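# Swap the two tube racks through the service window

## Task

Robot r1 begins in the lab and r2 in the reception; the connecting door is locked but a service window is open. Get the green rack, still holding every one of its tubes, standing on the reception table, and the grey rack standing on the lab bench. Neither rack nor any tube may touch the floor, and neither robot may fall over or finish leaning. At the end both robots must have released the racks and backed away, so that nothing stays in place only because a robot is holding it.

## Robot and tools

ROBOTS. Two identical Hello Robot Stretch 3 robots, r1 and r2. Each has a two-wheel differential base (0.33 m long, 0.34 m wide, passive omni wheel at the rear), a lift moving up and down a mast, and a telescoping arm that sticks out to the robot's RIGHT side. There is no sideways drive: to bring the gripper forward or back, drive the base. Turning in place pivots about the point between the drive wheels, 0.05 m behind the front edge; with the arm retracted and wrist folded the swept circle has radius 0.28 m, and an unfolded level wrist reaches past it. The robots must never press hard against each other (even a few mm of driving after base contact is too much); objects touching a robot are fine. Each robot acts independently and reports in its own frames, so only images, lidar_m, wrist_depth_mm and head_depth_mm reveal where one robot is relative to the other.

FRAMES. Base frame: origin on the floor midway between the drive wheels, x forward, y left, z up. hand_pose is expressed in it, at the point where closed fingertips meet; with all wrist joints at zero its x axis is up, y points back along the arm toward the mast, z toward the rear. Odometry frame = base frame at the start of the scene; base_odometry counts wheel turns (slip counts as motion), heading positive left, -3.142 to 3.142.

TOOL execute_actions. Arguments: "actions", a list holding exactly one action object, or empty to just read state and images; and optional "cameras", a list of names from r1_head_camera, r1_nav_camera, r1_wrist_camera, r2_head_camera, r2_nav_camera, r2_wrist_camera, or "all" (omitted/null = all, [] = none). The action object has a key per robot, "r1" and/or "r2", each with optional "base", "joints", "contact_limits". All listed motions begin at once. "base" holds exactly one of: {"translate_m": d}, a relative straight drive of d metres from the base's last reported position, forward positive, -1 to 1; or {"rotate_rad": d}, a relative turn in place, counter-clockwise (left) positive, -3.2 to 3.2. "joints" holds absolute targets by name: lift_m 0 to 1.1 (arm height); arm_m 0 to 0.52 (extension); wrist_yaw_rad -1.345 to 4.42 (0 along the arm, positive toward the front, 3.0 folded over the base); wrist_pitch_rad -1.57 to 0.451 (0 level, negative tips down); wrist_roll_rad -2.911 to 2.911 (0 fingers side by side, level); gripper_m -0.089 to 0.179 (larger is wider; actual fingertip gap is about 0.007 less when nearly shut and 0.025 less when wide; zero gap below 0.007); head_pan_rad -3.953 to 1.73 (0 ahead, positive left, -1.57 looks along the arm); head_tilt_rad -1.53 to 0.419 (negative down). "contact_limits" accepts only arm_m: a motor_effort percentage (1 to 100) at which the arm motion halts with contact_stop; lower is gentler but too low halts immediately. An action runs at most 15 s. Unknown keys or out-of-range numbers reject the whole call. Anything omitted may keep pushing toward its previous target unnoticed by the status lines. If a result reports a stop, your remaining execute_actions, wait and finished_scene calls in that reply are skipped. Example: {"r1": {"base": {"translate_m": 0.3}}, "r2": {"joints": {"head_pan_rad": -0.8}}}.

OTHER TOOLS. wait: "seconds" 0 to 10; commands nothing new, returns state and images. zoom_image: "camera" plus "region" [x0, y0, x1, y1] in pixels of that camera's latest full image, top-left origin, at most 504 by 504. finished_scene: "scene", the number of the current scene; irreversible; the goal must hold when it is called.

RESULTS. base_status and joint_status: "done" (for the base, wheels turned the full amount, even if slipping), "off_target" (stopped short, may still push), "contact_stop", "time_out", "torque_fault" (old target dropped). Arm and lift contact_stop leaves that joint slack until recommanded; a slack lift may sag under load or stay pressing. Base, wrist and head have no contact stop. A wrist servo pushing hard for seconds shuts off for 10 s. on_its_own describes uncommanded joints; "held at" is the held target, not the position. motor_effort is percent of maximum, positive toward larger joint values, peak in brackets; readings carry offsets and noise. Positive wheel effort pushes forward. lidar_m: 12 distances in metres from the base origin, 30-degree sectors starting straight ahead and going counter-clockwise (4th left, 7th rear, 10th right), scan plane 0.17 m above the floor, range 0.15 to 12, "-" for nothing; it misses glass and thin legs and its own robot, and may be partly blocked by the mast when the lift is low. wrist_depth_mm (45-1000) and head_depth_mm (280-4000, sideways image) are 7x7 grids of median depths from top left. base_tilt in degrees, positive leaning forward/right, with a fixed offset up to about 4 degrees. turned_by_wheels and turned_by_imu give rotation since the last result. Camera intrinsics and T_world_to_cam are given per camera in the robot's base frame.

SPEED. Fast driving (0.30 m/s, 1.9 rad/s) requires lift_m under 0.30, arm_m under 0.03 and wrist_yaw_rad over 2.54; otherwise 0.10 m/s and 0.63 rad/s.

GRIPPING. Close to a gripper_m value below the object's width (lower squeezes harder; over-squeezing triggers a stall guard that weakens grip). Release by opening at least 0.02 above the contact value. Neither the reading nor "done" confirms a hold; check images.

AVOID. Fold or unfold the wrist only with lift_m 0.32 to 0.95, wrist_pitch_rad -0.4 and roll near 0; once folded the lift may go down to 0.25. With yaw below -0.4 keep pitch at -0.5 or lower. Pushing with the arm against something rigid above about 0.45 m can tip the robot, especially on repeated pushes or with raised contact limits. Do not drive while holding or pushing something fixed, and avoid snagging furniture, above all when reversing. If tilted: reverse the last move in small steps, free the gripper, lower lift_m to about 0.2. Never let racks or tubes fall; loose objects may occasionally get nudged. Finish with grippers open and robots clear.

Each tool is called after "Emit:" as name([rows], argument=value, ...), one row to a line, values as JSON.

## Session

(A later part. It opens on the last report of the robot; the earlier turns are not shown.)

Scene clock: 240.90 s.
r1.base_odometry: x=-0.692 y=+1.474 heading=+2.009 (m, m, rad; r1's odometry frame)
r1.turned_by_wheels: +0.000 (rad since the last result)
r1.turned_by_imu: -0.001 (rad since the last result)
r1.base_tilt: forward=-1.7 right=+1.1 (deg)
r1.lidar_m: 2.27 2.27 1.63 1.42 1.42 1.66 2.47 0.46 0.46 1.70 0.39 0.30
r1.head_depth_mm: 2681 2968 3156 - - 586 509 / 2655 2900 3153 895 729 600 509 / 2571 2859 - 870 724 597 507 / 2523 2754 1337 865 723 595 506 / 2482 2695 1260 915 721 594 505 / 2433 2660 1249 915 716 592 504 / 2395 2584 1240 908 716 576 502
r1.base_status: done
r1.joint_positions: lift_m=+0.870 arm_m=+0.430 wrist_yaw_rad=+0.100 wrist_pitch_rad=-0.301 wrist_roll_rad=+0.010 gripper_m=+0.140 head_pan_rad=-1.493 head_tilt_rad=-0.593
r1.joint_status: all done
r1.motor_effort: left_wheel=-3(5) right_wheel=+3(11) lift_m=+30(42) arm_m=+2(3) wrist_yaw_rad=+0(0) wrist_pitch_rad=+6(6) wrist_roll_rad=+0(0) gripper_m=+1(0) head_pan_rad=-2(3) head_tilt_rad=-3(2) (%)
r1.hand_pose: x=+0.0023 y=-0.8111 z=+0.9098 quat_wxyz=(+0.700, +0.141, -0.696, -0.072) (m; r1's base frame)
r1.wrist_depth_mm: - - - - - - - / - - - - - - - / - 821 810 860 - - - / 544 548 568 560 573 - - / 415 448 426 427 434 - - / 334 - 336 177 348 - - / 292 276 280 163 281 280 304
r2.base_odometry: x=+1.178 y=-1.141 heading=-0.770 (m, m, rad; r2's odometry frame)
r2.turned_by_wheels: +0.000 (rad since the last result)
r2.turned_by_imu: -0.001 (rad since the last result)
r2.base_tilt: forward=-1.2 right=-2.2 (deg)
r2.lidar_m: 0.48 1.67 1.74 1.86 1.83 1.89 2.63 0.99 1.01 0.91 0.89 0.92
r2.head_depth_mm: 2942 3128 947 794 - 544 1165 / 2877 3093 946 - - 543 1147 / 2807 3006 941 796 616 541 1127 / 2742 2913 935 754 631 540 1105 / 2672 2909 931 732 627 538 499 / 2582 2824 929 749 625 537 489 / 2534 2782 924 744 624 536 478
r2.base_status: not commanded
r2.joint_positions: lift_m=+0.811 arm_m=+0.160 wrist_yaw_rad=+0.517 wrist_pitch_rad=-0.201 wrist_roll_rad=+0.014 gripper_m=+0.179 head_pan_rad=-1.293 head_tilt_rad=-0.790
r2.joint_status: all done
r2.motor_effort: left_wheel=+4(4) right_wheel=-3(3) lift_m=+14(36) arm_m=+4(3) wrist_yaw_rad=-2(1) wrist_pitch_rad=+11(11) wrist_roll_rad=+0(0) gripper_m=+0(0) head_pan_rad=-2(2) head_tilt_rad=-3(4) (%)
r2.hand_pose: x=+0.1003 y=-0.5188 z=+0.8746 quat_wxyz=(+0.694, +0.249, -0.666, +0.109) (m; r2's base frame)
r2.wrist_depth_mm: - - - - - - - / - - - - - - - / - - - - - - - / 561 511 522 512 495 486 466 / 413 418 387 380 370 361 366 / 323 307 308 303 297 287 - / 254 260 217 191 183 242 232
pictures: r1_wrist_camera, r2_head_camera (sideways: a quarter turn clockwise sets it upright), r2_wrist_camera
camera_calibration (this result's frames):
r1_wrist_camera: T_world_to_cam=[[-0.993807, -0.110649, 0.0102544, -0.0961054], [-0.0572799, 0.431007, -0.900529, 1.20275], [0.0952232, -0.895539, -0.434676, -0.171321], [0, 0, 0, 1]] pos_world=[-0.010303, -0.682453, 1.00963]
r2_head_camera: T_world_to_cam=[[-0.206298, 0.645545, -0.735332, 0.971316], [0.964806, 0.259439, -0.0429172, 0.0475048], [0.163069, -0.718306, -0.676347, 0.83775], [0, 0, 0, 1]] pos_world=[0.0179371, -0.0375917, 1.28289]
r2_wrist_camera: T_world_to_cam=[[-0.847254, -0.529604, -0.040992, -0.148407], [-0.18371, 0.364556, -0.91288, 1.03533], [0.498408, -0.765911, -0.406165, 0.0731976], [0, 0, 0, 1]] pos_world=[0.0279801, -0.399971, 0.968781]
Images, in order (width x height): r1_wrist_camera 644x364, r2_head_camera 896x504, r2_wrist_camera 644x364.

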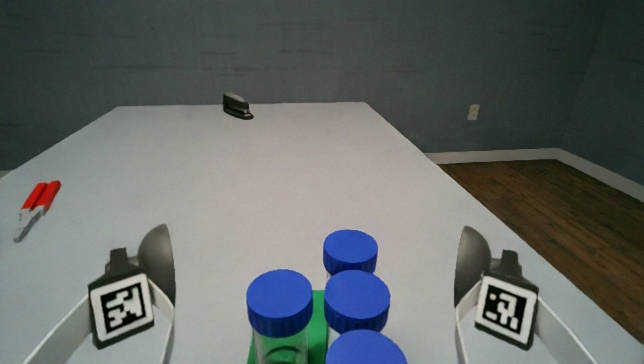

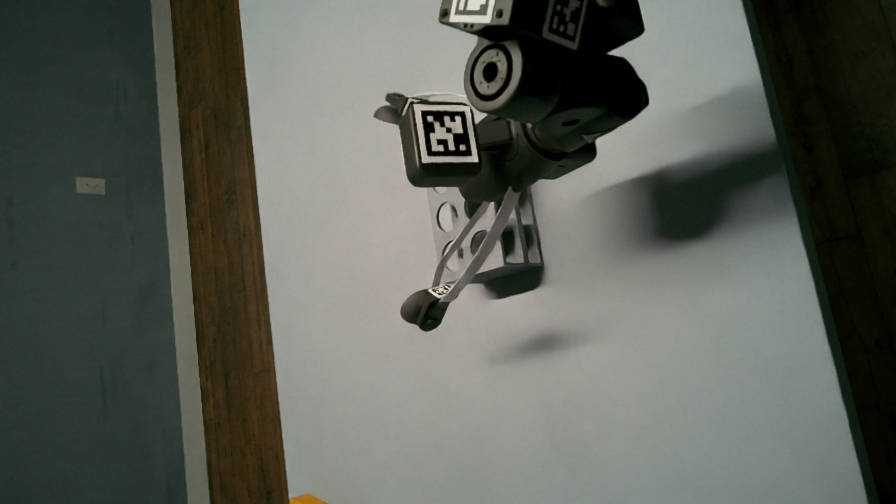

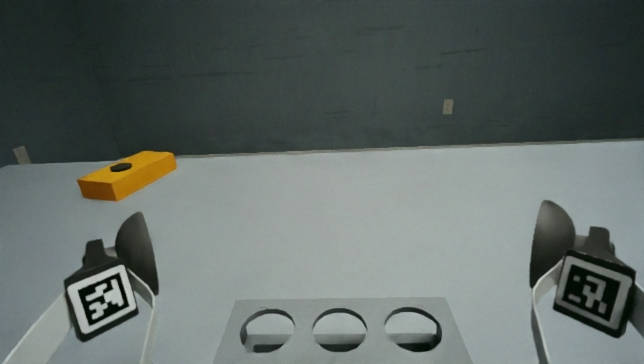

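Emit:
execute_actions([
  {"r1": {"joints": {"lift_m": 0.783, "arm_m": 0.436}}, "r2": {"joints": {"lift_m": 0.765}}},
], cameras=["r1_wrist_camera", "r2_head_camera", "r2_wrist_camera"])

Scene clock: 255.73 s.
r1.base_odometry: x=-0.692 y=+1.474 heading=+2.009 (m, m, rad; r1's odometry frame)
r1.turned_by_wheels: +0.000 (rad since the last result)
r1.turned_by_imu: -0.001 (rad since the last result)
r1.base_tilt: forward=-1.6 right=+1.2 (deg)
r1.lidar_m: 2.27 2.27 1.63 1.42 1.42 1.65 2.48 0.46 0.46 1.70 0.39 0.30
r1.head_depth_mm: 2674 2973 3132 970 757 - - / 2591 2926 3103 - 717 600 509 / 2561 2856 1308 - 725 597 507 / 2522 2747 1270 883 723 595 506 / 2475 2687 1256 916 719 594 505 / 2422 2611 1248 909 718 591 504 / 2375 2570 1239 905 714 577 502
r1.base_status: not commanded
r1.joint_positions: lift_m=+0.783 arm_m=+0.436 wrist_yaw_rad=+0.100 wrist_pitch_rad=-0.301 wrist_roll_rad=+0.010 gripper_m=+0.140 head_pan_rad=-1.493 head_tilt_rad=-0.593
r1.joint_status: all done
r1.motor_effort: left_wheel=-3(4) right_wheel=+4(3) lift_m=+29(29) arm_m=+3(4) wrist_yaw_rad=+1(0) wrist_pitch_rad=+6(6) wrist_roll_rad=+0(0) gripper_m=+0(0) head_pan_rad=-2(3) head_tilt_rad=-3(3) (%)
r1.hand_pose: x=+0.0023 y=-0.8171 z=+0.8229 quat_wxyz=(+0.700, +0.141, -0.696, -0.072) (m; r1's base frame)
r1.wrist_depth_mm: - - - - - - - / - 963 959 978 - - - / 523 526 477 134 458 - - / 354 357 320 120 92 372 - / 272 285 250 166 82 286 287 / 220 - 151 135 111 - 226 / - 181 147 118 107 182 193
r2.base_odometry: x=+1.178 y=-1.141 heading=-0.770 (m, m, rad; r2's odometry frame)
r2.turned_by_wheels: +0.000 (rad since the last result)
r2.turned_by_imu: -0.001 (rad since the last result)
r2.base_tilt: forward=-1.3 right=-2.1 (deg)
r2.lidar_m: 0.48 1.67 1.74 1.86 1.82 1.89 2.64 1.00 1.01 0.91 0.88 0.92
r2.head_depth_mm: 2927 3133 950 760 - 539 1171 / 2824 3105 942 777 - 534 1149 / 2793 3044 940 731 603 542 1126 / 2742 2953 938 755 629 540 1103 / 2668 2944 932 769 627 540 498 / 2609 2835 929 747 626 538 489 / 2533 2771 924 744 623 535 479
r2.base_status: not commanded
r2.joint_positions: lift_m=+0.766 arm_m=+0.160 wrist_yaw_rad=+0.517 wrist_pitch_rad=-0.201 wrist_roll_rad=+0.014 gripper_m=+0.179 head_pan_rad=-1.293 head_tilt_rad=-0.790
r2.joint_status: all done
r2.motor_effort: left_wheel=+4(4) right_wheel=-3(2) lift_m=+14(16) arm_m=+4(4) wrist_yaw_rad=-2(2) wrist_pitch_rad=+11(11) wrist_roll_rad=+0(0) gripper_m=+0(0) head_pan_rad=-2(3) head_tilt_rad=-4(3) (%)
r2.hand_pose: x=+0.1003 y=-0.5188 z=+0.8296 quat_wxyz=(+0.694, +0.249, -0.666, +0.109) (m; r2's base frame)
r2.wrist_depth_mm: - - - - - - - / - - - - - - - / - - - - 594 551 519 / 449 426 411 401 390 377 364 / 324 328 306 294 292 283 289 / 253 240 153 150 148 217 - / 197 197 157 157 152 145 182
pictures: r1_wrist_camera, r2_head_camera (sideways: a quarter turn clockwise sets it upright), r2_wrist_camera
camera_calibration (this result's frames):
r1_wrist_camera: T_world_to_cam=[[-0.993807, -0.110649, 0.0102548, -0.0958774], [-0.0572779, 0.430987, -0.900539, 1.127], [0.0952243, -0.895549, -0.434655, -0.214529], [0, 0, 0, 1]] pos_world=[-0.010303, -0.688452, 0.922643]
r2_head_camera: T_world_to_cam=[[-0.206298, 0.645545, -0.735332, 0.971316], [0.964806, 0.259439, -0.0429172, 0.0475048], [0.163069, -0.718306, -0.676347, 0.837749], [0, 0, 0, 1]] pos_world=[0.0179371, -0.0375917, 1.28289]
r2_wrist_camera: T_world_to_cam=[[-0.847252, -0.529608, -0.0409869, -0.150258], [-0.183654, 0.364458, -0.91293, 0.994273], [0.498433, -0.765954, -0.406052, 0.0548059], [0, 0, 0, 1]] pos_world=[0.0279789, -0.399969, 0.923797]
Images, in order (width x height): r1_wrist_camera 644x364, r2_head_camera 896x504, r2_wrist_camera 644x364.

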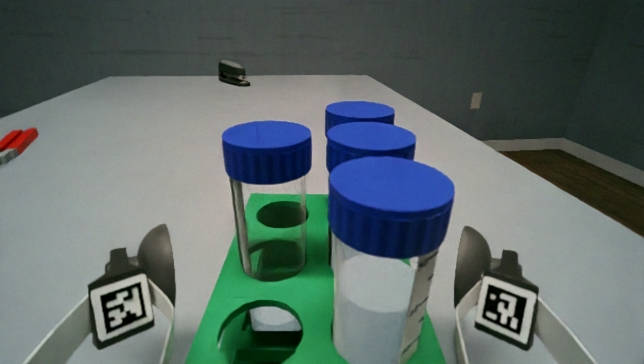

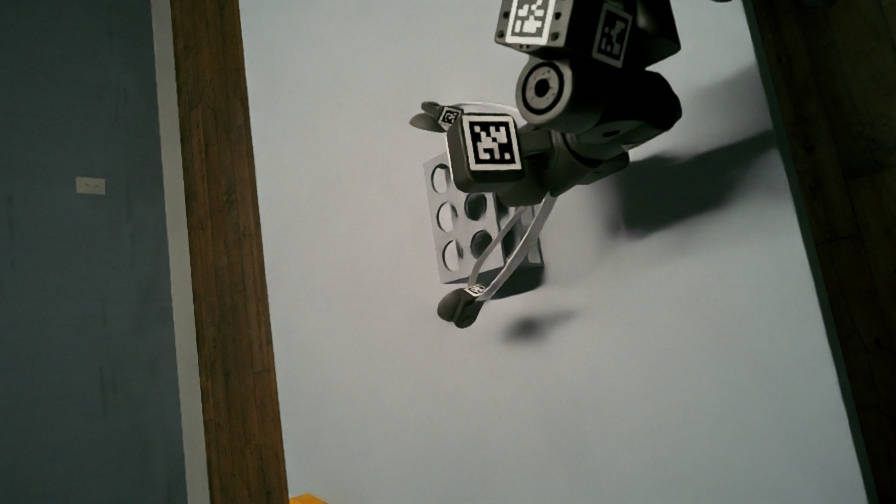

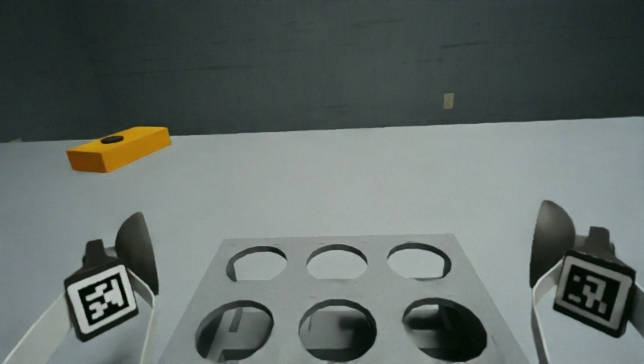

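Emit:
execute_actions([
  {"r1": {"joints": {"gripper_m": 0.055}}, "r2": {"base": {"translate_m": -0.013}, "joints": {"arm_m": 0.132}}},
], cameras=["r1_wrist_camera", "r2_wrist_camera"])

Emit:
execute_actions([
  {"r1": {"joints": {"lift_m": 0.82}}, "r2": {"joints": {"lift_m": 0.742}}},
], cameras=["r1_wrist_camera", "r2_wrist_camera", "r1_head_camera"])

Scene clock: 271.10 s.
r1.base_odometry: x=-0.692 y=+1.474 heading=+2.009 (m, m, rad; r1's odometry frame)
r1.turned_by_wheels: +0.000 (rad since the last result)
r1.turned_by_imu: -0.001 (rad since the last result)
r1.base_tilt: forward=-1.5 right=+1.2 (deg)
r1.lidar_m: 2.27 2.27 1.63 1.42 1.42 1.65 2.48 0.46 0.46 1.70 0.39 0.30
r1.head_depth_mm: 2687 2992 3104 972 757 - - / 2626 2910 3114 - 718 599 509 / 2571 2866 1308 - 724 598 508 / 2529 2746 1271 870 721 597 506 / 2458 2712 1255 917 721 594 504 / 2435 2622 1249 913 717 591 503 / 2377 2567 1239 907 716 576 502
r1.base_status: not commanded
r1.joint_positions: lift_m=+0.783 arm_m=+0.436 wrist_yaw_rad=+0.098 wrist_pitch_rad=-0.301 wrist_roll_rad=+0.010 gripper_m=+0.056 head_pan_rad=-1.493 head_tilt_rad=-0.593
r1.joint_status: all done
r1.motor_effort: left_wheel=-4(4) right_wheel=+5(5) lift_m=+29(30) arm_m=+2(3) wrist_yaw_rad=+2(2) wrist_pitch_rad=+6(6) wrist_roll_rad=+0(0) gripper_m=-18(92) head_pan_rad=-3(2) head_tilt_rad=-3(2) (%)
r1.hand_pose: x=+0.0018 y=-0.8171 z=+0.8229 quat_wxyz=(+0.700, +0.140, -0.696, -0.073) (m; r1's base frame)
r1.wrist_depth_mm: - - - - - - - / - 948 953 - - - - / 517 520 484 153 509 - - / 357 361 321 106 97 377 - / 271 274 209 144 85 281 283 / 221 226 140 130 101 229 227 / 184 179 148 112 107 183 191
r2.base_odometry: x=+1.168 y=-1.132 heading=-0.769 (m, m, rad; r2's odometry frame)
r2.turned_by_wheels: +0.000 (rad since the last result)
r2.turned_by_imu: -0.001 (rad since the last result)
r2.base_tilt: forward=-1.3 right=-2.1 (deg)
r2.lidar_m: 0.49 1.68 1.76 1.85 1.82 1.88 2.63 0.99 1.00 0.92 0.89 0.93
r2.head_depth_mm: 2921 3143 950 761 - 533 1172 / 2847 3090 942 779 - 521 1168 / 2758 3016 939 735 - 540 1142 / 2743 2964 937 718 616 540 1122 / 2669 2866 927 771 626 538 1100 / 2591 2853 931 748 626 537 497 / 2527 2780 926 742 623 535 488
r2.base_status: done
r2.joint_positions: lift_m=+0.766 arm_m=+0.132 wrist_yaw_rad=+0.517 wrist_pitch_rad=-0.201 wrist_roll_rad=+0.014 gripper_m=+0.179 head_pan_rad=-1.293 head_tilt_rad=-0.790
r2.joint_status: all done
r2.motor_effort: left_wheel=+4(6) right_wheel=-2(8) lift_m=+14(14) arm_m=-3(3) wrist_yaw_rad=-1(1) wrist_pitch_rad=+10(11) wrist_roll_rad=+0(0) gripper_m=+0(0) head_pan_rad=-2(2) head_tilt_rad=-4(4) (%)
r2.hand_pose: x=+0.1003 y=-0.4914 z=+0.8296 quat_wxyz=(+0.694, +0.249, -0.666, +0.109) (m; r2's base frame)
r2.wrist_depth_mm: - - - - - - - / - - - - - - - / - 612 644 621 588 564 530 / 441 431 411 401 394 379 365 / 322 327 287 200 192 284 286 / 252 239 183 162 158 215 - / 198 201 161 155 152 177 181
pictures: r1_wrist_camera, r2_wrist_camera
camera_calibration (this result's frames):
r1_wrist_camera: T_world_to_cam=[[-0.994015, -0.108764, 0.0102522, -0.0947874], [-0.0564548, 0.431062, -0.900555, 1.12708], [0.093529, -0.895743, -0.434622, -0.214729], [0, 0, 0, 1]] pos_world=[-0.0105074, -0.688495, 0.922647]
r2_wrist_camera: T_world_to_cam=[[-0.847252, -0.529608, -0.0409868, -0.135737], [-0.183655, 0.364458, -0.91293, 0.984279], [0.498433, -0.765954, -0.406052, 0.0758085], [0, 0, 0, 1]] pos_world=[0.027979, -0.372549, 0.923797]
Images, in order (width x height): r1_wrist_camera 644x364, r2_wrist_camera 644x364.

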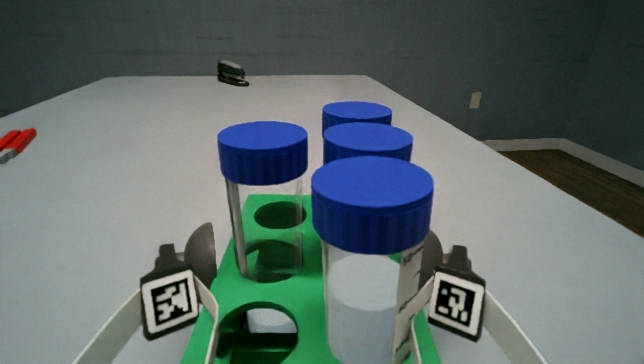

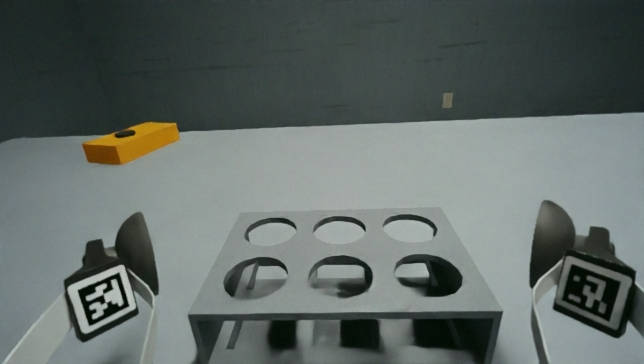

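Scene clock: 272.23 s.
r1.base_odometry: x=-0.692 y=+1.474 heading=+2.009 (m, m, rad; r1's odometry frame)
r1.turned_by_wheels: +0.000 (rad since the last result)
r1.turned_by_imu: +0.000 (rad since the last result)
r1.base_tilt: forward=-1.6 right=+1.3 (deg)
r1.lidar_m: 2.27 2.27 1.62 1.42 1.42 1.65 2.48 0.46 0.46 1.70 0.39 0.30
r1.head_depth_mm: 2683 2979 3138 2302 - - 498 / 2621 2930 3126 - 707 599 509 / 2554 2835 1345 854 727 598 508 / 2538 2757 1274 854 723 597 505 / 2489 2690 1255 913 720 594 504 / 2438 2619 1250 913 717 592 504 / 2384 2619 1246 908 713 577 501
r1.base_status: not commanded
r1.joint_positions: lift_m=+0.820 arm_m=+0.436 wrist_yaw_rad=+0.098 wrist_pitch_rad=-0.323 wrist_roll_rad=+0.010 gripper_m=+0.056 head_pan_rad=-1.493 head_tilt_rad=-0.593
r1.joint_status: all done
r1.motor_effort: left_wheel=-4(4) right_wheel=+4(5) lift_m=+45(49) arm_m=+2(3) wrist_yaw_rad=+2(2) wrist_pitch_rad=+12(12) wrist_roll_rad=+0(0) gripper_m=-17(17) head_pan_rad=-2(3) head_tilt_rad=-3(3) (%)
r1.hand_pose: x=+0.0016 y=-0.8150 z=+0.8543 quat_wxyz=(+0.700, +0.148, -0.695, -0.080) (m; r1's base frame)
r1.wrist_depth_mm: - - - - - - - / - - - - - - - / 576 587 556 150 561 - - / 409 415 371 107 98 453 - / 321 323 211 144 87 332 - / 259 265 141 130 102 269 269 / 218 214 147 111 107 222 226
r2.base_odometry: x=+1.168 y=-1.132 heading=-0.769 (m, m, rad; r2's odometry frame)
r2.turned_by_wheels: +0.000 (rad since the last result)
r2.turned_by_imu: +0.000 (rad since the last result)
r2.base_tilt: forward=-1.3 right=-2.1 (deg)
r2.lidar_m: 0.49 1.67 1.75 1.86 1.82 1.88 2.63 0.99 1.00 0.92 0.89 0.93
r2.head_depth_mm: 2938 3156 949 759 666 534 1178 / 2879 3074 944 778 665 523 1171 / 2792 3045 937 701 - 531 1146 / 2730 2949 936 711 629 540 1119 / 2682 2895 934 750 628 539 1095 / 2613 2880 928 747 625 536 497 / 2551 2765 922 743 623 536 487
r2.base_status: not commanded
r2.joint_positions: lift_m=+0.743 arm_m=+0.132 wrist_yaw_rad=+0.517 wrist_pitch_rad=-0.201 wrist_roll_rad=+0.014 gripper_m=+0.179 head_pan_rad=-1.293 head_tilt_rad=-0.790
r2.joint_status: all done
r2.motor_effort: left_wheel=+4(4) right_wheel=-2(2) lift_m=+14(9) arm_m=-3(4) wrist_yaw_rad=-2(2) wrist_pitch_rad=+11(11) wrist_roll_rad=+0(0) gripper_m=+0(0) head_pan_rad=-2(3) head_tilt_rad=-4(5) (%)
r2.hand_pose: x=+0.1003 y=-0.4914 z=+0.8067 quat_wxyz=(+0.694, +0.249, -0.666, +0.109) (m; r2's base frame)
r2.wrist_depth_mm: - - - - - - - / - - - - - - - / 627 508 567 529 505 480 456 / 383 368 358 320 312 326 315 / 280 282 167 161 158 233 249 / 219 202 148 174 173 147 - / 170 173 145 143 151 153 156
pictures: r1_head_camera (sideways: a quarter turn clockwise sets it upright), r1_wrist_camera, r2_wrist_camera
camera_calibration (this result's frames):
r1_head_camera: T_world_to_cam=[[-0.0414796, 0.561576, -0.826385, 1.09788], [0.999119, 0.0285822, -0.0307266, 0.0395873], [0.00636451, -0.826931, -0.562267, 0.68806], [0, 0, 0, 1]] pos_world=[0.0016079, -0.048693, 1.29536]
r1_wrist_camera: T_world_to_cam=[[-0.993992, -0.108991, 0.0100253, -0.0950751], [-0.0583488, 0.450178, -0.891031, 1.16187], [0.0926012, -0.886262, -0.453833, -0.174975], [0, 0, 0, 1]] pos_world=[-0.0105072, -0.688485, 0.956807]
r2_wrist_camera: T_world_to_cam=[[-0.84725, -0.529611, -0.0409833, -0.136683], [-0.183617, 0.364391, -0.912964, 0.963296], [0.49845, -0.765984, -0.405976, 0.0663956], [0, 0, 0, 1]] pos_world=[0.0279782, -0.372547, 0.900808]
Images, in order (width x height): r1_head_camera 896x504, r1_wrist_camera 644x364, r2_wrist_camera 644x364.

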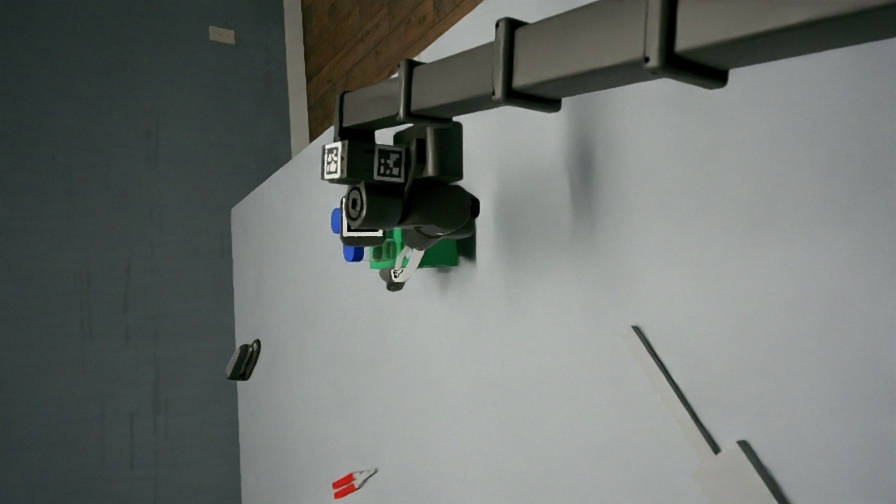

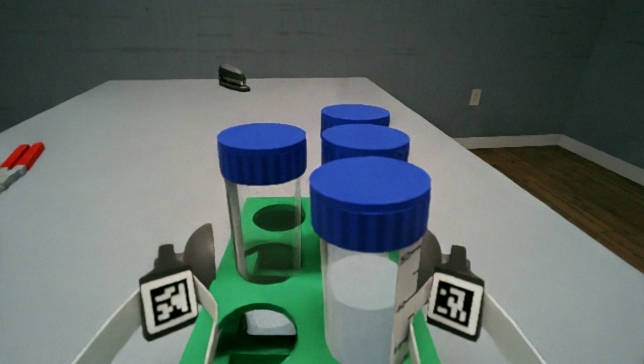

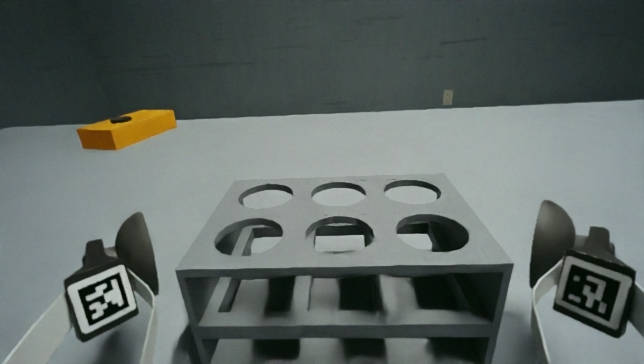

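Emit:
execute_actions([
  {"r1": {"joints": {"lift_m": 0.96, "arm_m": 0.0, "head_pan_rad": 1.3, "head_tilt_rad": -0.3}}, "r2": {"joints": {"gripper_m": 0.105}}},
], cameras=["r1_wrist_camera", "r2_wrist_camera", "r1_head_camera", "r1_nav_camera"])

Scene clock: 282.90 s.
r1.base_odometry: x=-0.692 y=+1.474 heading=+2.009 (m, m, rad; r1's odometry frame)
r1.turned_by_wheels: +0.000 (rad since the last result)
r1.turned_by_imu: -0.001 (rad since the last result)
r1.base_tilt: forward=-1.6 right=+1.0 (deg)
r1.lidar_m: 2.27 2.27 1.63 1.42 1.42 1.65 2.48 0.46 0.46 1.70 0.39 0.30
r1.head_depth_mm: 1764 1904 2054 2228 2354 1901 1498 / 1633 1755 1892 2039 2188 1890 1505 / 1536 1632 1751 1866 2030 1892 1494 / 1449 1527 1619 1743 1858 1894 1494 / 1365 1440 1521 1630 1733 1805 1482 / 1286 1352 1438 1506 1617 1694 1492 / - - - 1432 1512 1603 1480
r1.base_status: not commanded
r1.joint_positions: lift_m=+0.960 arm_m=+0.002 wrist_yaw_rad=+0.100 wrist_pitch_rad=-0.324 wrist_roll_rad=+0.010 gripper_m=+0.056 head_pan_rad=+1.293 head_tilt_rad=-0.310
r1.joint_status: all done
joint sent to its limit — the command would take r1.arm_m past its lower limit, so that joint was sent only as far as its limit.
r1.motor_effort: left_wheel=-4(4) right_wheel=+4(4) lift_m=+45(45) arm_m=-4(2) wrist_yaw_rad=+1(2) wrist_pitch_rad=+12(12) wrist_roll_rad=+0(0) gripper_m=-17(18) head_pan_rad=+2(36) head_tilt_rad=+4(19) (%)
r1.hand_pose: x=+0.0019 y=-0.3809 z=+0.9940 quat_wxyz=(+0.700, +0.148, -0.694, -0.080) (m; r1's base frame)
r1.wrist_depth_mm: - - - - - - - / - - - - - - - / - - 955 151 - - - / - 709 656 107 98 - - / - 553 210 144 87 597 - / 444 455 141 130 102 462 - / 377 369 147 111 107 386 390
r2.base_odometry: x=+1.168 y=-1.132 heading=-0.769 (m, m, rad; r2's odometry frame)
r2.turned_by_wheels: +0.000 (rad since the last result)
r2.turned_by_imu: -0.002 (rad since the last result)
r2.base_tilt: forward=-1.3 right=-2.1 (deg)
r2.lidar_m: 0.49 1.68 1.75 1.86 1.82 1.88 2.63 0.99 0.99 0.92 0.89 0.93
r2.head_depth_mm: 2936 3138 949 759 667 533 1169 / 2842 3099 944 758 663 522 1173 / 2826 3033 940 711 - 533 1149 / 2735 2955 933 719 623 539 1124 / 2660 2911 933 749 627 539 1099 / 2588 2838 929 747 624 538 498 / 2541 2795 927 743 625 536 488
r2.base_status: not commanded
r2.joint_positions: lift_m=+0.743 arm_m=+0.132 wrist_yaw_rad=+0.517 wrist_pitch_rad=-0.201 wrist_roll_rad=+0.014 gripper_m=+0.106 head_pan_rad=-1.293 head_tilt_rad=-0.790
r2.joint_status: all done
r2.motor_effort: left_wheel=+4(4) right_wheel=-2(2) lift_m=+14(14) arm_m=-2(3) wrist_yaw_rad=-1(1) wrist_pitch_rad=+10(11) wrist_roll_rad=+0(0) gripper_m=-19(91) head_pan_rad=-2(2) head_tilt_rad=-3(4) (%)
r2.hand_pose: x=+0.1002 y=-0.4914 z=+0.8067 quat_wxyz=(+0.694, +0.249, -0.667, +0.109) (m; r2's base frame)
r2.wrist_depth_mm: - - - - - - - / - - - - - - - / 635 521 557 529 508 485 455 / 381 370 355 321 315 321 313 / 275 283 167 162 158 148 239 / 216 - 163 176 175 145 196 / 184 169 154 152 149 157 159
pictures: r1_head_camera (sideways: a quarter turn clockwise sets it upright), r1_nav_camera (sideways: a quarter turn counterclockwise sets it upright), r1_wrist_camera, r2_wrist_camera
camera_calibration (this result's frames):
r1_head_camera: T_world_to_cam=[[-0.0871526, -0.297527, -0.950727, 1.26036], [-0.944782, 0.327318, -0.0158255, 0.0320541], [0.315899, 0.89685, -0.309624, 0.357421], [0, 0, 0, 1]] pos_world=[0.027219, 0.0439464, 1.30943]
r1_nav_camera: T_world_to_cam=[[0.113773, 0.317198, 0.94151, -1.19207], [0.966851, -0.253394, -0.031466, 0.0830095], [0.228592, 0.91388, -0.335513, 0.391571], [0, 0, 0, 1]] pos_world=[-0.0341429, 0.041306, 1.25633]
r1_wrist_camera: T_world_to_cam=[[-0.993857, -0.11022, 0.010013, -0.0493444], [-0.0590019, 0.451122, -0.89051, 1.0908], [0.0936349, -0.88563, -0.454854, 0.274403], [0, 0, 0, 1]] pos_world=[-0.0103754, -0.254506, 1.09668]
r2_wrist_camera: T_world_to_cam=[[-0.847559, -0.529116, -0.0409827, -0.136552], [-0.183404, 0.364498, -0.912964, 0.96333], [0.498002, -0.766275, -0.405976, 0.0663062], [0, 0, 0, 1]] pos_world=[0.0279225, -0.372575, 0.900808]
Images, in order (width x height): r1_head_camera 896x504, r1_nav_camera 672x504, r1_wrist_camera 644x364, r2_wrist_camera 644x364.

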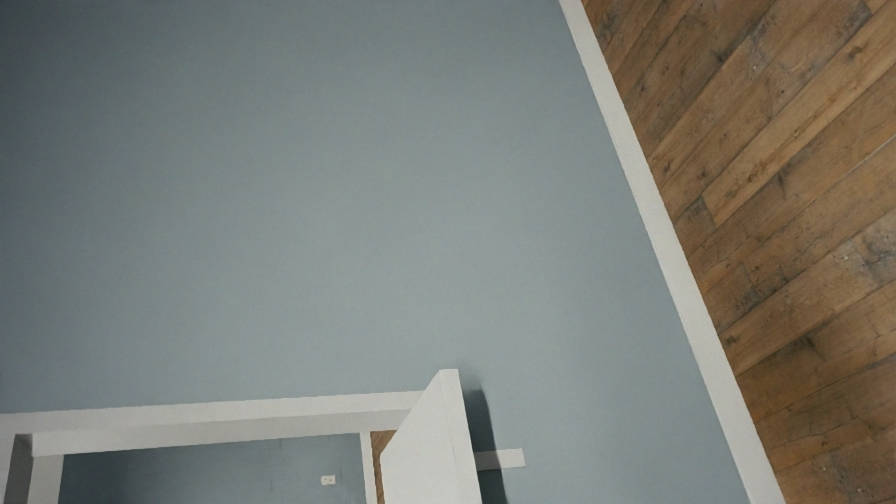

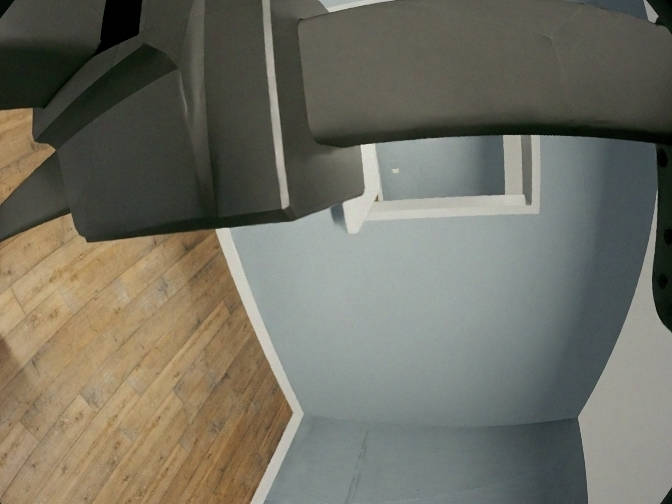

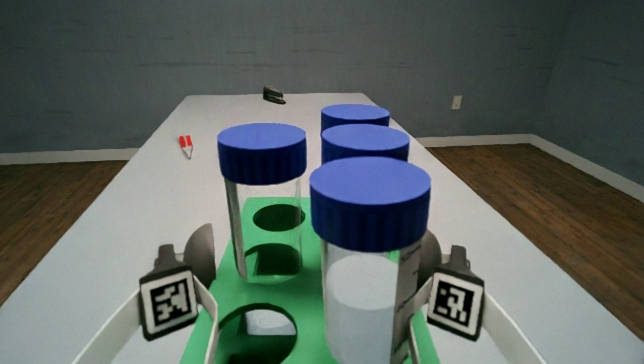

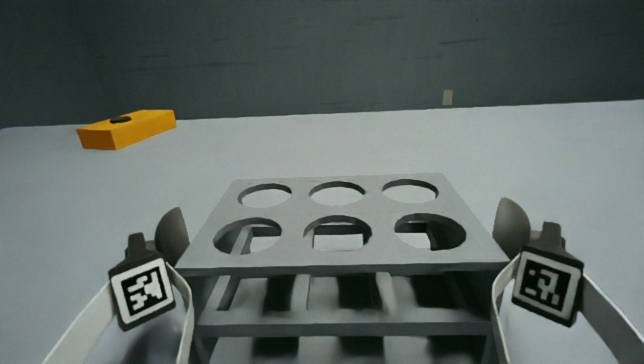

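Emit:
execute_actions([
  {"r1": {"base": {"translate_m": -0.12}}, "r2": {"joints": {"lift_m": 0.93}}},
], cameras=["r2_wrist_camera"])

Emit:
execute_actions([
  {"r1": {"base": {"rotate_rad": 1.81}, "joints": {"head_pan_rad": 0.0, "head_tilt_rad": -0.5}}, "r2": {"base": {"rotate_rad": 0.47}, "joints": {"arm_m": 0.0, "wrist_yaw_rad": 0.0, "head_pan_rad": -3.14, "head_tilt_rad": -0.4}}},
], cameras=["r1_head_camera", "r2_head_camera", "r2_nav_camera"])

Scene clock: 345.63 s.
r1.base_odometry: x=-0.641 y=+1.365 heading=+2.009 (m, m, rad; r1's odometry frame)
r1.turned_by_wheels: +0.000 (rad since the last result)
r1.turned_by_imu: -0.001 (rad since the last result)
r1.base_tilt: forward=-1.6 right=+1.1 (deg)
r1.lidar_m: 2.39 2.38 1.59 1.39 1.39 1.61 2.36 2.36 0.38 1.71 0.62 0.40
r1.head_depth_mm: 1726 1855 1992 2187 2338 1892 1492 / 1606 1714 1839 2010 2172 1887 1503 / 1499 1605 1710 1835 1988 1890 1496 / 1409 1497 1592 1701 1822 1867 1494 / 1328 1403 1492 1581 1691 1766 1495 / 1341 - - 1482 1580 1674 1485 / - - - 1402 1476 1571 1483
r1.base_status: done
r1.joint_positions: lift_m=+0.960 arm_m=+0.002 wrist_yaw_rad=+0.100 wrist_pitch_rad=-0.324 wrist_roll_rad=+0.010 gripper_m=+0.056 head_pan_rad=+1.293 head_tilt_rad=-0.310
r1.joint_status: not commanded
r1.motor_effort: left_wheel=-3(8) right_wheel=+4(5) lift_m=+44(45) arm_m=-4(3) wrist_yaw_rad=+0(1) wrist_pitch_rad=+12(12) wrist_roll_rad=+0(0) gripper_m=-17(17) head_pan_rad=+3(3) head_tilt_rad=+4(3) (%)
r1.hand_pose: x=+0.0019 y=-0.3809 z=+0.9940 quat_wxyz=(+0.700, +0.148, -0.694, -0.080) (m; r1's base frame)
r1.wrist_depth_mm: - - - - - - - / - - - - - - - / - - 987 153 - - - / - 727 651 107 97 - - / 547 559 214 144 87 - - / 452 457 140 131 102 - - / 384 368 147 111 107 384 -
r2.base_odometry: x=+1.168 y=-1.132 heading=-0.769 (m, m, rad; r2's odometry frame)
r2.turned_by_wheels: +0.000 (rad since the last result)
r2.turned_by_imu: -0.001 (rad since the last result)
r2.base_tilt: forward=-1.3 right=-2.1 (deg)
r2.lidar_m: 0.49 1.68 1.75 1.86 1.82 1.88 2.63 0.98 1.00 0.92 0.89 0.93
r2.head_depth_mm: 2927 3081 1021 - 621 555 1171 / 2889 3135 - - 632 543 1166 / 2854 3004 539 735 632 542 1146 / 2750 2966 543 732 629 540 1122 / 2659 2918 929 752 627 540 1102 / 2596 2817 928 746 625 536 497 / 2526 2773 927 746 625 537 486
r2.base_status: not commanded
r2.joint_positions: lift_m=+0.929 arm_m=+0.132 wrist_yaw_rad=+0.517 wrist_pitch_rad=-0.210 wrist_roll_rad=+0.014 gripper_m=+0.106 head_pan_rad=-1.293 head_tilt_rad=-0.790
r2.joint_status: all done
r2.motor_effort: left_wheel=+4(4) right_wheel=-3(2) lift_m=+41(43) arm_m=-4(3) wrist_yaw_rad=-1(1) wrist_pitch_rad=+15(16) wrist_roll_rad=+0(0) gripper_m=-19(19) head_pan_rad=-3(2) head_tilt_rad=-4(4) (%)
r2.hand_pose: x=+0.0998 y=-0.4908 z=+0.9909 quat_wxyz=(+0.695, +0.252, -0.665, +0.106) (m; r2's base frame)
r2.wrist_depth_mm: - - - - - - - / - - - - - - - / - - - - - - - / - - - - - - - / 636 624 182 163 162 149 541 / 493 - 167 172 170 144 448 / 415 394 144 141 138 352 368
pictures: r2_wrist_camera
camera_calibration (this result's frames):
r2_wrist_camera: T_world_to_cam=[[-0.847747, -0.528785, -0.0413659, -0.128409], [-0.187578, 0.371845, -0.909145, 1.13153], [0.496124, -0.762966, -0.414419, 0.151942], [0, 0, 0, 1]] pos_world=[0.0280091, -0.372727, 1.08638]
Images, in order (width x height): r2_wrist_camera 644x364.

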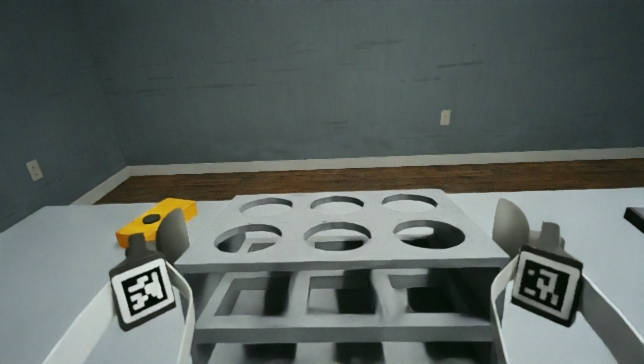

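Scene clock: 349.43 s.
r1.base_odometry: x=-0.641 y=+1.365 heading=-2.464 (m, m, rad; r1's odometry frame)
r1.turned_by_wheels: +1.810 (rad since the last result)
r1.turned_by_imu: +1.827 (rad since the last result)
r1.base_tilt: forward=-1.7 right=+1.1 (deg)
r1.lidar_m: 1.38 1.43 1.91 2.36 0.38 0.39 1.32 0.45 0.40 2.38 2.01 1.45
r1.head_depth_mm: - - 1454 1571 1760 1574 1305 / - - 1446 1554 1747 1568 1307 / - - 1431 1545 1737 1570 1298 / - - 1426 1535 1727 1561 1299 / - - 1422 1526 1713 1563 1296 / - - 1407 1519 1713 1551 1293 / 1169 1257 1346 1519 1691 1552 1293
r1.base_status: done
r1.joint_positions: lift_m=+0.960 arm_m=+0.002 wrist_yaw_rad=+0.100 wrist_pitch_rad=-0.324 wrist_roll_rad=+0.010 gripper_m=+0.056 head_pan_rad=+0.007 head_tilt_rad=-0.494
r1.joint_status: all done
r1.motor_effort: left_wheel=-4(8) right_wheel=+5(9) lift_m=+45(44) arm_m=-3(4) wrist_yaw_rad=+1(0) wrist_pitch_rad=+12(12) wrist_roll_rad=+0(0) gripper_m=-18(17) head_pan_rad=-2(35) head_tilt_rad=-2(16) (%)
r1.hand_pose: x=+0.0019 y=-0.3809 z=+0.9940 quat_wxyz=(+0.700, +0.148, -0.694, -0.080) (m; r1's base frame)
r1.wrist_depth_mm: - - - - - - - / - - - - - - - / - - - 151 - - - / - - - 107 98 - - / - - 211 143 87 - - / - - 141 131 102 - - / - - 147 111 107 - -
r2.base_odometry: x=+1.168 y=-1.132 heading=-0.300 (m, m, rad; r2's odometry frame)
r2.turned_by_wheels: +0.470 (rad since the last result)
r2.turned_by_imu: +0.467 (rad since the last result)
r2.base_tilt: forward=-1.2 right=-2.1 (deg)
r2.lidar_m: 1.68 1.73 1.88 1.80 1.86 2.45 2.65 0.99 0.93 0.89 0.92 0.49
r2.head_depth_mm: 2293 2507 2658 2885 2516 - - / 2332 2466 2676 2854 2491 - - / 2315 2467 2687 2857 2495 - - / 2308 2460 2667 2852 2380 1899 1400 / 2299 2455 2657 2846 2332 1787 1429 / - - 2639 2855 2256 1716 1356 / - - 2622 2832 963 829 1379
r2.base_status: done
r2.joint_positions: lift_m=+0.929 arm_m=+0.003 wrist_yaw_rad=+0.002 wrist_pitch_rad=-0.210 wrist_roll_rad=+0.014 gripper_m=+0.106 head_pan_rad=-3.133 head_tilt_rad=-0.408
r2.joint_status: all done
joint sent to its limit — the command would take r2.arm_m past its lower limit, so that joint was sent only as far as its limit.
r2.motor_effort: left_wheel=-4(11) right_wheel=+4(10) lift_m=+42(42) arm_m=-3(4) wrist_yaw_rad=-1(6) wrist_pitch_rad=+15(16) wrist_roll_rad=+0(0) gripper_m=-18(19) head_pan_rad=-2(29) head_tilt_rad=+3(20) (%)
r2.hand_pose: x=-0.0210 y=-0.3937 z=+0.9909 quat_wxyz=(+0.699, +0.075, -0.708, -0.074) (m; r2's base frame)
r2.wrist_depth_mm: - - - - - - - / - - - - - - - / - - - - - - - / - - - 795 766 753 703 / - 649 181 164 161 148 544 / 493 - 166 173 170 145 447 / 412 396 144 141 139 357 363
pictures: r1_head_camera (sideways: a quarter turn clockwise sets it upright), r2_head_camera (sideways: a quarter turn clockwise sets it upright), r2_nav_camera (sideways: a quarter turn counterclockwise sets it upright)
camera_calibration (this result's frames):
r1_head_camera: T_world_to_cam=[[-0.478699, -0.00120383, -0.877978, 1.16782], [0.0446882, 0.998669, -0.0257346, 0.0389139], [0.876841, -0.0515544, -0.478008, 0.573122], [0, 0, 0, 1]] pos_world=[0.0547587, -0.00790926, 1.30028]
r2_head_camera: T_world_to_cam=[[0.354631, 0.0246206, -0.934682, 1.22785], [-0.0210022, -0.999191, -0.0342883, 0.0423038], [-0.934771, 0.0317901, -0.353827, 0.42482], [0, 0, 0, 1]] pos_world=[-0.0374341, -0.00146567, 1.29941]
r2_nav_camera: T_world_to_cam=[[-0.363005, 0.0195287, 0.931582, -1.16832], [-0.0227424, 0.999297, -0.0298101, 0.0821393], [-0.931509, -0.0320077, -0.362306, 0.434765], [0, 0, 0, 1]] pos_world=[-0.0172505, -0.04535, 1.24835]
Images, in order (width x height): r1_head_camera 896x504, r2_head_camera 896x504, r2_nav_camera 672x504.

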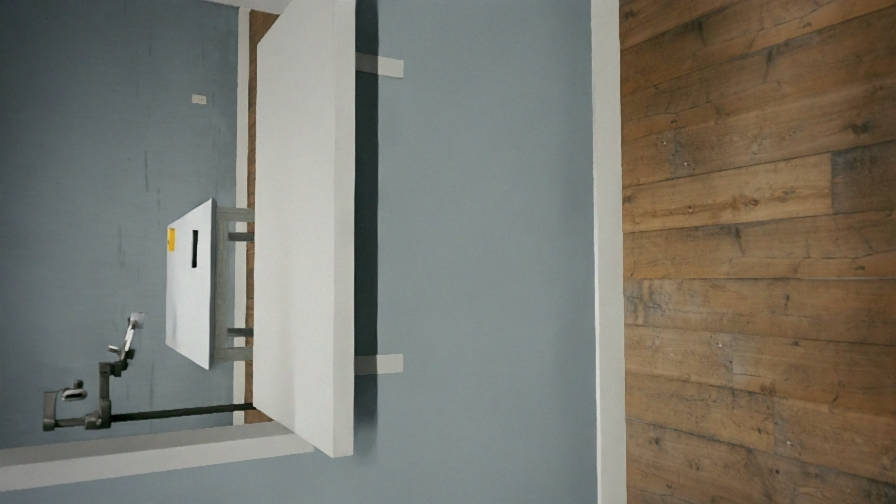

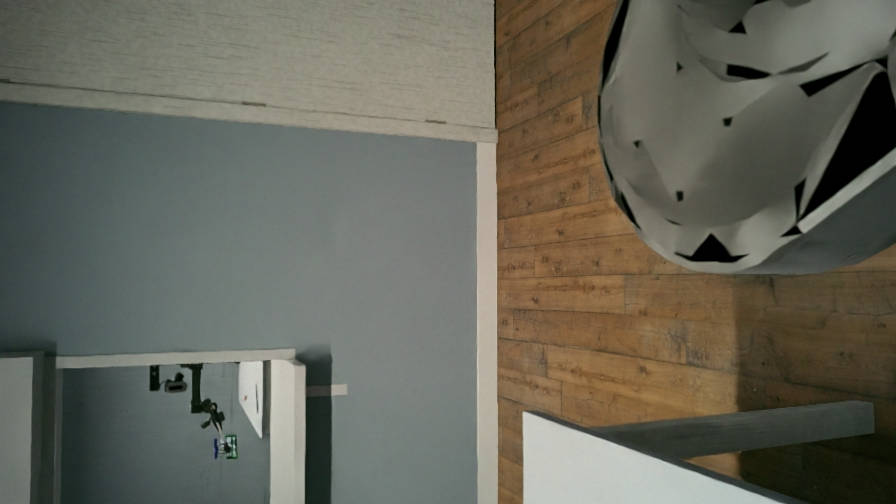

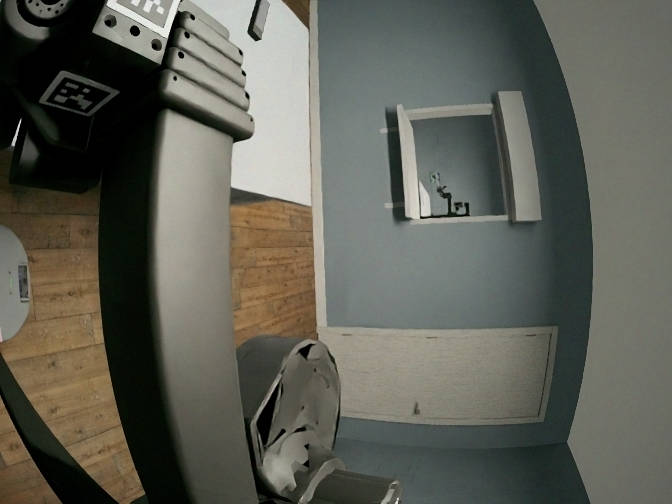

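Emit:
execute_actions([
  {"r1": {"base": {"translate_m": 0.84}}, "r2": {"base": {"translate_m": -1.0}}},
], cameras=[])

Emit:
execute_actions([
  {"r1": {"base": {"rotate_rad": 1.56}, "joints": {"head_pan_rad": -1.57, "head_tilt_rad": -0.7}}, "r2": {"base": {"translate_m": -0.27}}},
], cameras=["r2_nav_camera"])

Scene clock: 391.77 s.
r1.base_odometry: x=-1.295 y=+0.839 heading=-2.464 (m, m, rad; r1's odometry frame)
r1.turned_by_wheels: +0.000 (rad since the last result)
r1.turned_by_imu: -0.001 (rad since the last result)
r1.base_tilt: forward=-1.6 right=+1.1 (deg)
r1.lidar_m: 0.55 0.57 0.77 1.95 2.45 1.14 1.14 1.13 2.47 2.31 0.80 0.58
r1.head_depth_mm: - - - 822 613 488 884 / - - - 821 610 486 873 / - - 3736 819 608 485 868 / - 3350 3734 812 607 484 859 / - 3331 3661 808 604 482 852 / - - 3654 804 602 481 844 / - - 3882 800 600 479 838
r1.base_status: done
r1.joint_positions: lift_m=+0.960 arm_m=+0.002 wrist_yaw_rad=+0.100 wrist_pitch_rad=-0.324 wrist_roll_rad=+0.010 gripper_m=+0.056 head_pan_rad=+0.007 head_tilt_rad=-0.494
r1.joint_status: not commanded
r1.motor_effort: left_wheel=-4(5) right_wheel=+4(9) lift_m=+45(45) arm_m=-4(3) wrist_yaw_rad=+1(1) wrist_pitch_rad=+12(12) wrist_roll_rad=+0(0) gripper_m=-17(18) head_pan_rad=-3(2) head_tilt_rad=-2(2) (%)
r1.hand_pose: x=+0.0019 y=-0.3809 z=+0.9940 quat_wxyz=(+0.700, +0.148, -0.694, -0.080) (m; r1's base frame)
r1.wrist_depth_mm: 633 878 - - - - - / 647 912 - - - - - / 644 938 - 152 - - - / 436 954 - 107 98 - - / 528 924 216 144 87 - - / 659 842 140 131 102 - - / 645 - 147 111 107 - -
r2.base_odometry: x=+0.213 y=-0.837 heading=-0.300 (m, m, rad; r2's odometry frame)
r2.turned_by_wheels: +0.000 (rad since the last result)
r2.turned_by_imu: +0.000 (rad since the last result)
r2.base_tilt: forward=-1.3 right=-2.1 (deg)
r2.lidar_m: 1.46 2.59 1.85 1.75 1.81 1.72 1.66 1.71 2.27 0.26 0.95 1.27
r2.head_depth_mm: 1435 1531 1640 1767 1898 - - / 1428 1529 1643 1774 1901 - - / 1425 1535 1641 1767 1904 - - / 1423 1519 1626 1773 1905 1873 1394 / 1417 1510 1627 1742 1904 1776 1432 / 1405 1512 1620 1749 1898 1773 1428 / - - 1933 1745 1892 1773 1424
r2.base_status: done
r2.joint_positions: lift_m=+0.929 arm_m=+0.003 wrist_yaw_rad=+0.002 wrist_pitch_rad=-0.210 wrist_roll_rad=+0.014 gripper_m=+0.106 head_pan_rad=-3.133 head_tilt_rad=-0.408
r2.joint_status: not commanded
r2.motor_effort: left_wheel=-3(10) right_wheel=+4(5) lift_m=+42(42) arm_m=-4(4) wrist_yaw_rad=-2(2) wrist_pitch_rad=+15(15) wrist_roll_rad=+0(0) gripper_m=-18(19) head_pan_rad=-2(2) head_tilt_rad=+3(3) (%)
r2.hand_pose: x=-0.0210 y=-0.3937 z=+0.9909 quat_wxyz=(+0.699, +0.075, -0.708, -0.074) (m; r2's base frame)
r2.wrist_depth_mm: - - - - - - - / - - - - - - - / - - - - - - - / - - 830 - - - - / 637 610 182 164 162 149 - / 495 - 166 172 170 145 - / 416 393 144 141 139 - -
pictures: none
No camera images: the call's "cameras" was empty. Leave "cameras" out to get every camera's image.

Scene clock: 395.63 s.
r1.base_odometry: x=-1.295 y=+0.839 heading=-0.904 (m, m, rad; r1's odometry frame)
r1.turned_by_wheels: +1.560 (rad since the last result)
r1.turned_by_imu: +1.574 (rad since the last result)
r1.base_tilt: forward=-1.6 right=+1.1 (deg)
r1.lidar_m: 1.83 2.45 1.15 1.14 1.13 2.48 2.37 0.81 0.58 0.55 0.57 0.76
r1.head_depth_mm: - 3649 785 651 - - - / - 3641 782 625 - - - / - 3211 775 623 - - - / 2413 3460 769 396 - - 1135 / 2397 3542 764 422 471 1004 1164 / 2171 3309 758 611 485 988 1151 / - 3423 757 589 484 981 1144
r1.base_status: done
r1.joint_positions: lift_m=+0.960 arm_m=+0.002 wrist_yaw_rad=+0.100 wrist_pitch_rad=-0.324 wrist_roll_rad=+0.010 gripper_m=+0.056 head_pan_rad=-1.563 head_tilt_rad=-0.691
r1.joint_status: all done
r1.motor_effort: left_wheel=-4(9) right_wheel=+4(10) lift_m=+45(45) arm_m=-4(4) wrist_yaw_rad=+1(0) wrist_pitch_rad=+12(12) wrist_roll_rad=+0(0) gripper_m=-17(17) head_pan_rad=-2(35) head_tilt_rad=-2(15) (%)
r1.hand_pose: x=+0.0019 y=-0.3809 z=+0.9940 quat_wxyz=(+0.700, +0.148, -0.694, -0.080) (m; r1's base frame)
r1.wrist_depth_mm: 381 - - - - - - / 377 - - - - - - / 378 618 569 151 587 661 - / 380 427 384 107 98 451 457 / 329 330 216 144 87 340 344 / 265 274 140 130 102 277 278 / 226 220 147 111 107 228 232
r2.base_odometry: x=-0.045 y=-0.757 heading=-0.300 (m, m, rad; r2's odometry frame)
r2.turned_by_wheels: +0.000 (rad since the last result)
r2.turned_by_imu: +0.000 (rad since the last result)
r2.base_tilt: forward=-1.3 right=-2.1 (deg)
r2.lidar_m: 1.72 2.57 1.85 1.74 1.79 1.45 1.39 1.43 1.92 3.02 0.40 0.39
r2.head_depth_mm: 1196 1291 1381 1482 1591 - - / 1187 1276 1370 1475 1581 - - / 1188 1274 1367 1481 1581 - - / 1182 1265 1364 1460 1598 1685 1395 / 1176 1256 1347 1452 1587 1674 1426 / 1174 1258 1348 1452 1567 1681 1436 / - 2043 2124 1440 1584 1667 1420
r2.base_status: done
r2.joint_positions: lift_m=+0.929 arm_m=+0.003 wrist_yaw_rad=+0.002 wrist_pitch_rad=-0.210 wrist_roll_rad=+0.014 gripper_m=+0.106 head_pan_rad=-3.133 head_tilt_rad=-0.408
r2.joint_status: not commanded
r2.motor_effort: left_wheel=-3(12) right_wheel=+4(5) lift_m=+42(41) arm_m=-4(4) wrist_yaw_rad=-2(2) wrist_pitch_rad=+15(15) wrist_roll_rad=+0(0) gripper_m=-18(19) head_pan_rad=-2(3) head_tilt_rad=+2(3) (%)
r2.hand_pose: x=-0.0210 y=-0.3937 z=+0.9909 quat_wxyz=(+0.699, +0.075, -0.708, -0.074) (m; r2's base frame)
r2.wrist_depth_mm: - - - - - - - / - - - - - - - / - - - - - - - / - - - - - - - / 628 644 181 164 161 149 - / 492 - 166 174 169 145 - / 413 - 144 142 139 - -
pictures: r2_nav_camera (sideways: a quarter turn counterclockwise sets it upright)
camera_calibration (this result's frames):
r2_nav_camera: T_world_to_cam=[[-0.362846, 0.0195562, 0.931644, -1.1684], [-0.0226755, 0.999298, -0.0298077, 0.0821359], [-0.931573, -0.0319411, -0.362148, 0.43456], [0, 0, 0, 1]] pos_world=[-0.0172628, -0.0453484, 1.24836]
Images, in order (width x height): r2_nav_camera 672x504.

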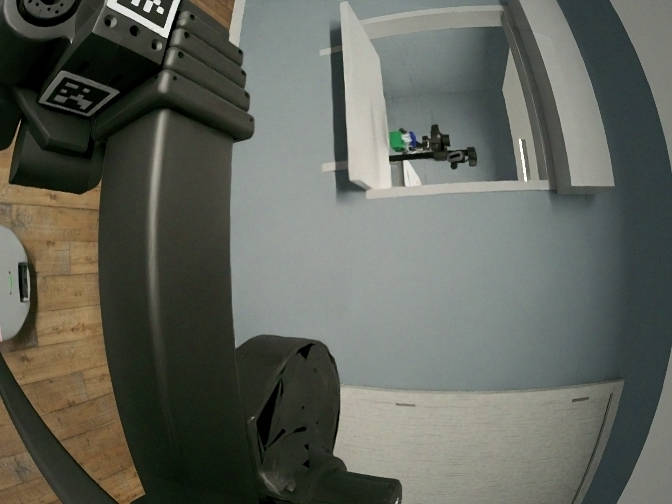

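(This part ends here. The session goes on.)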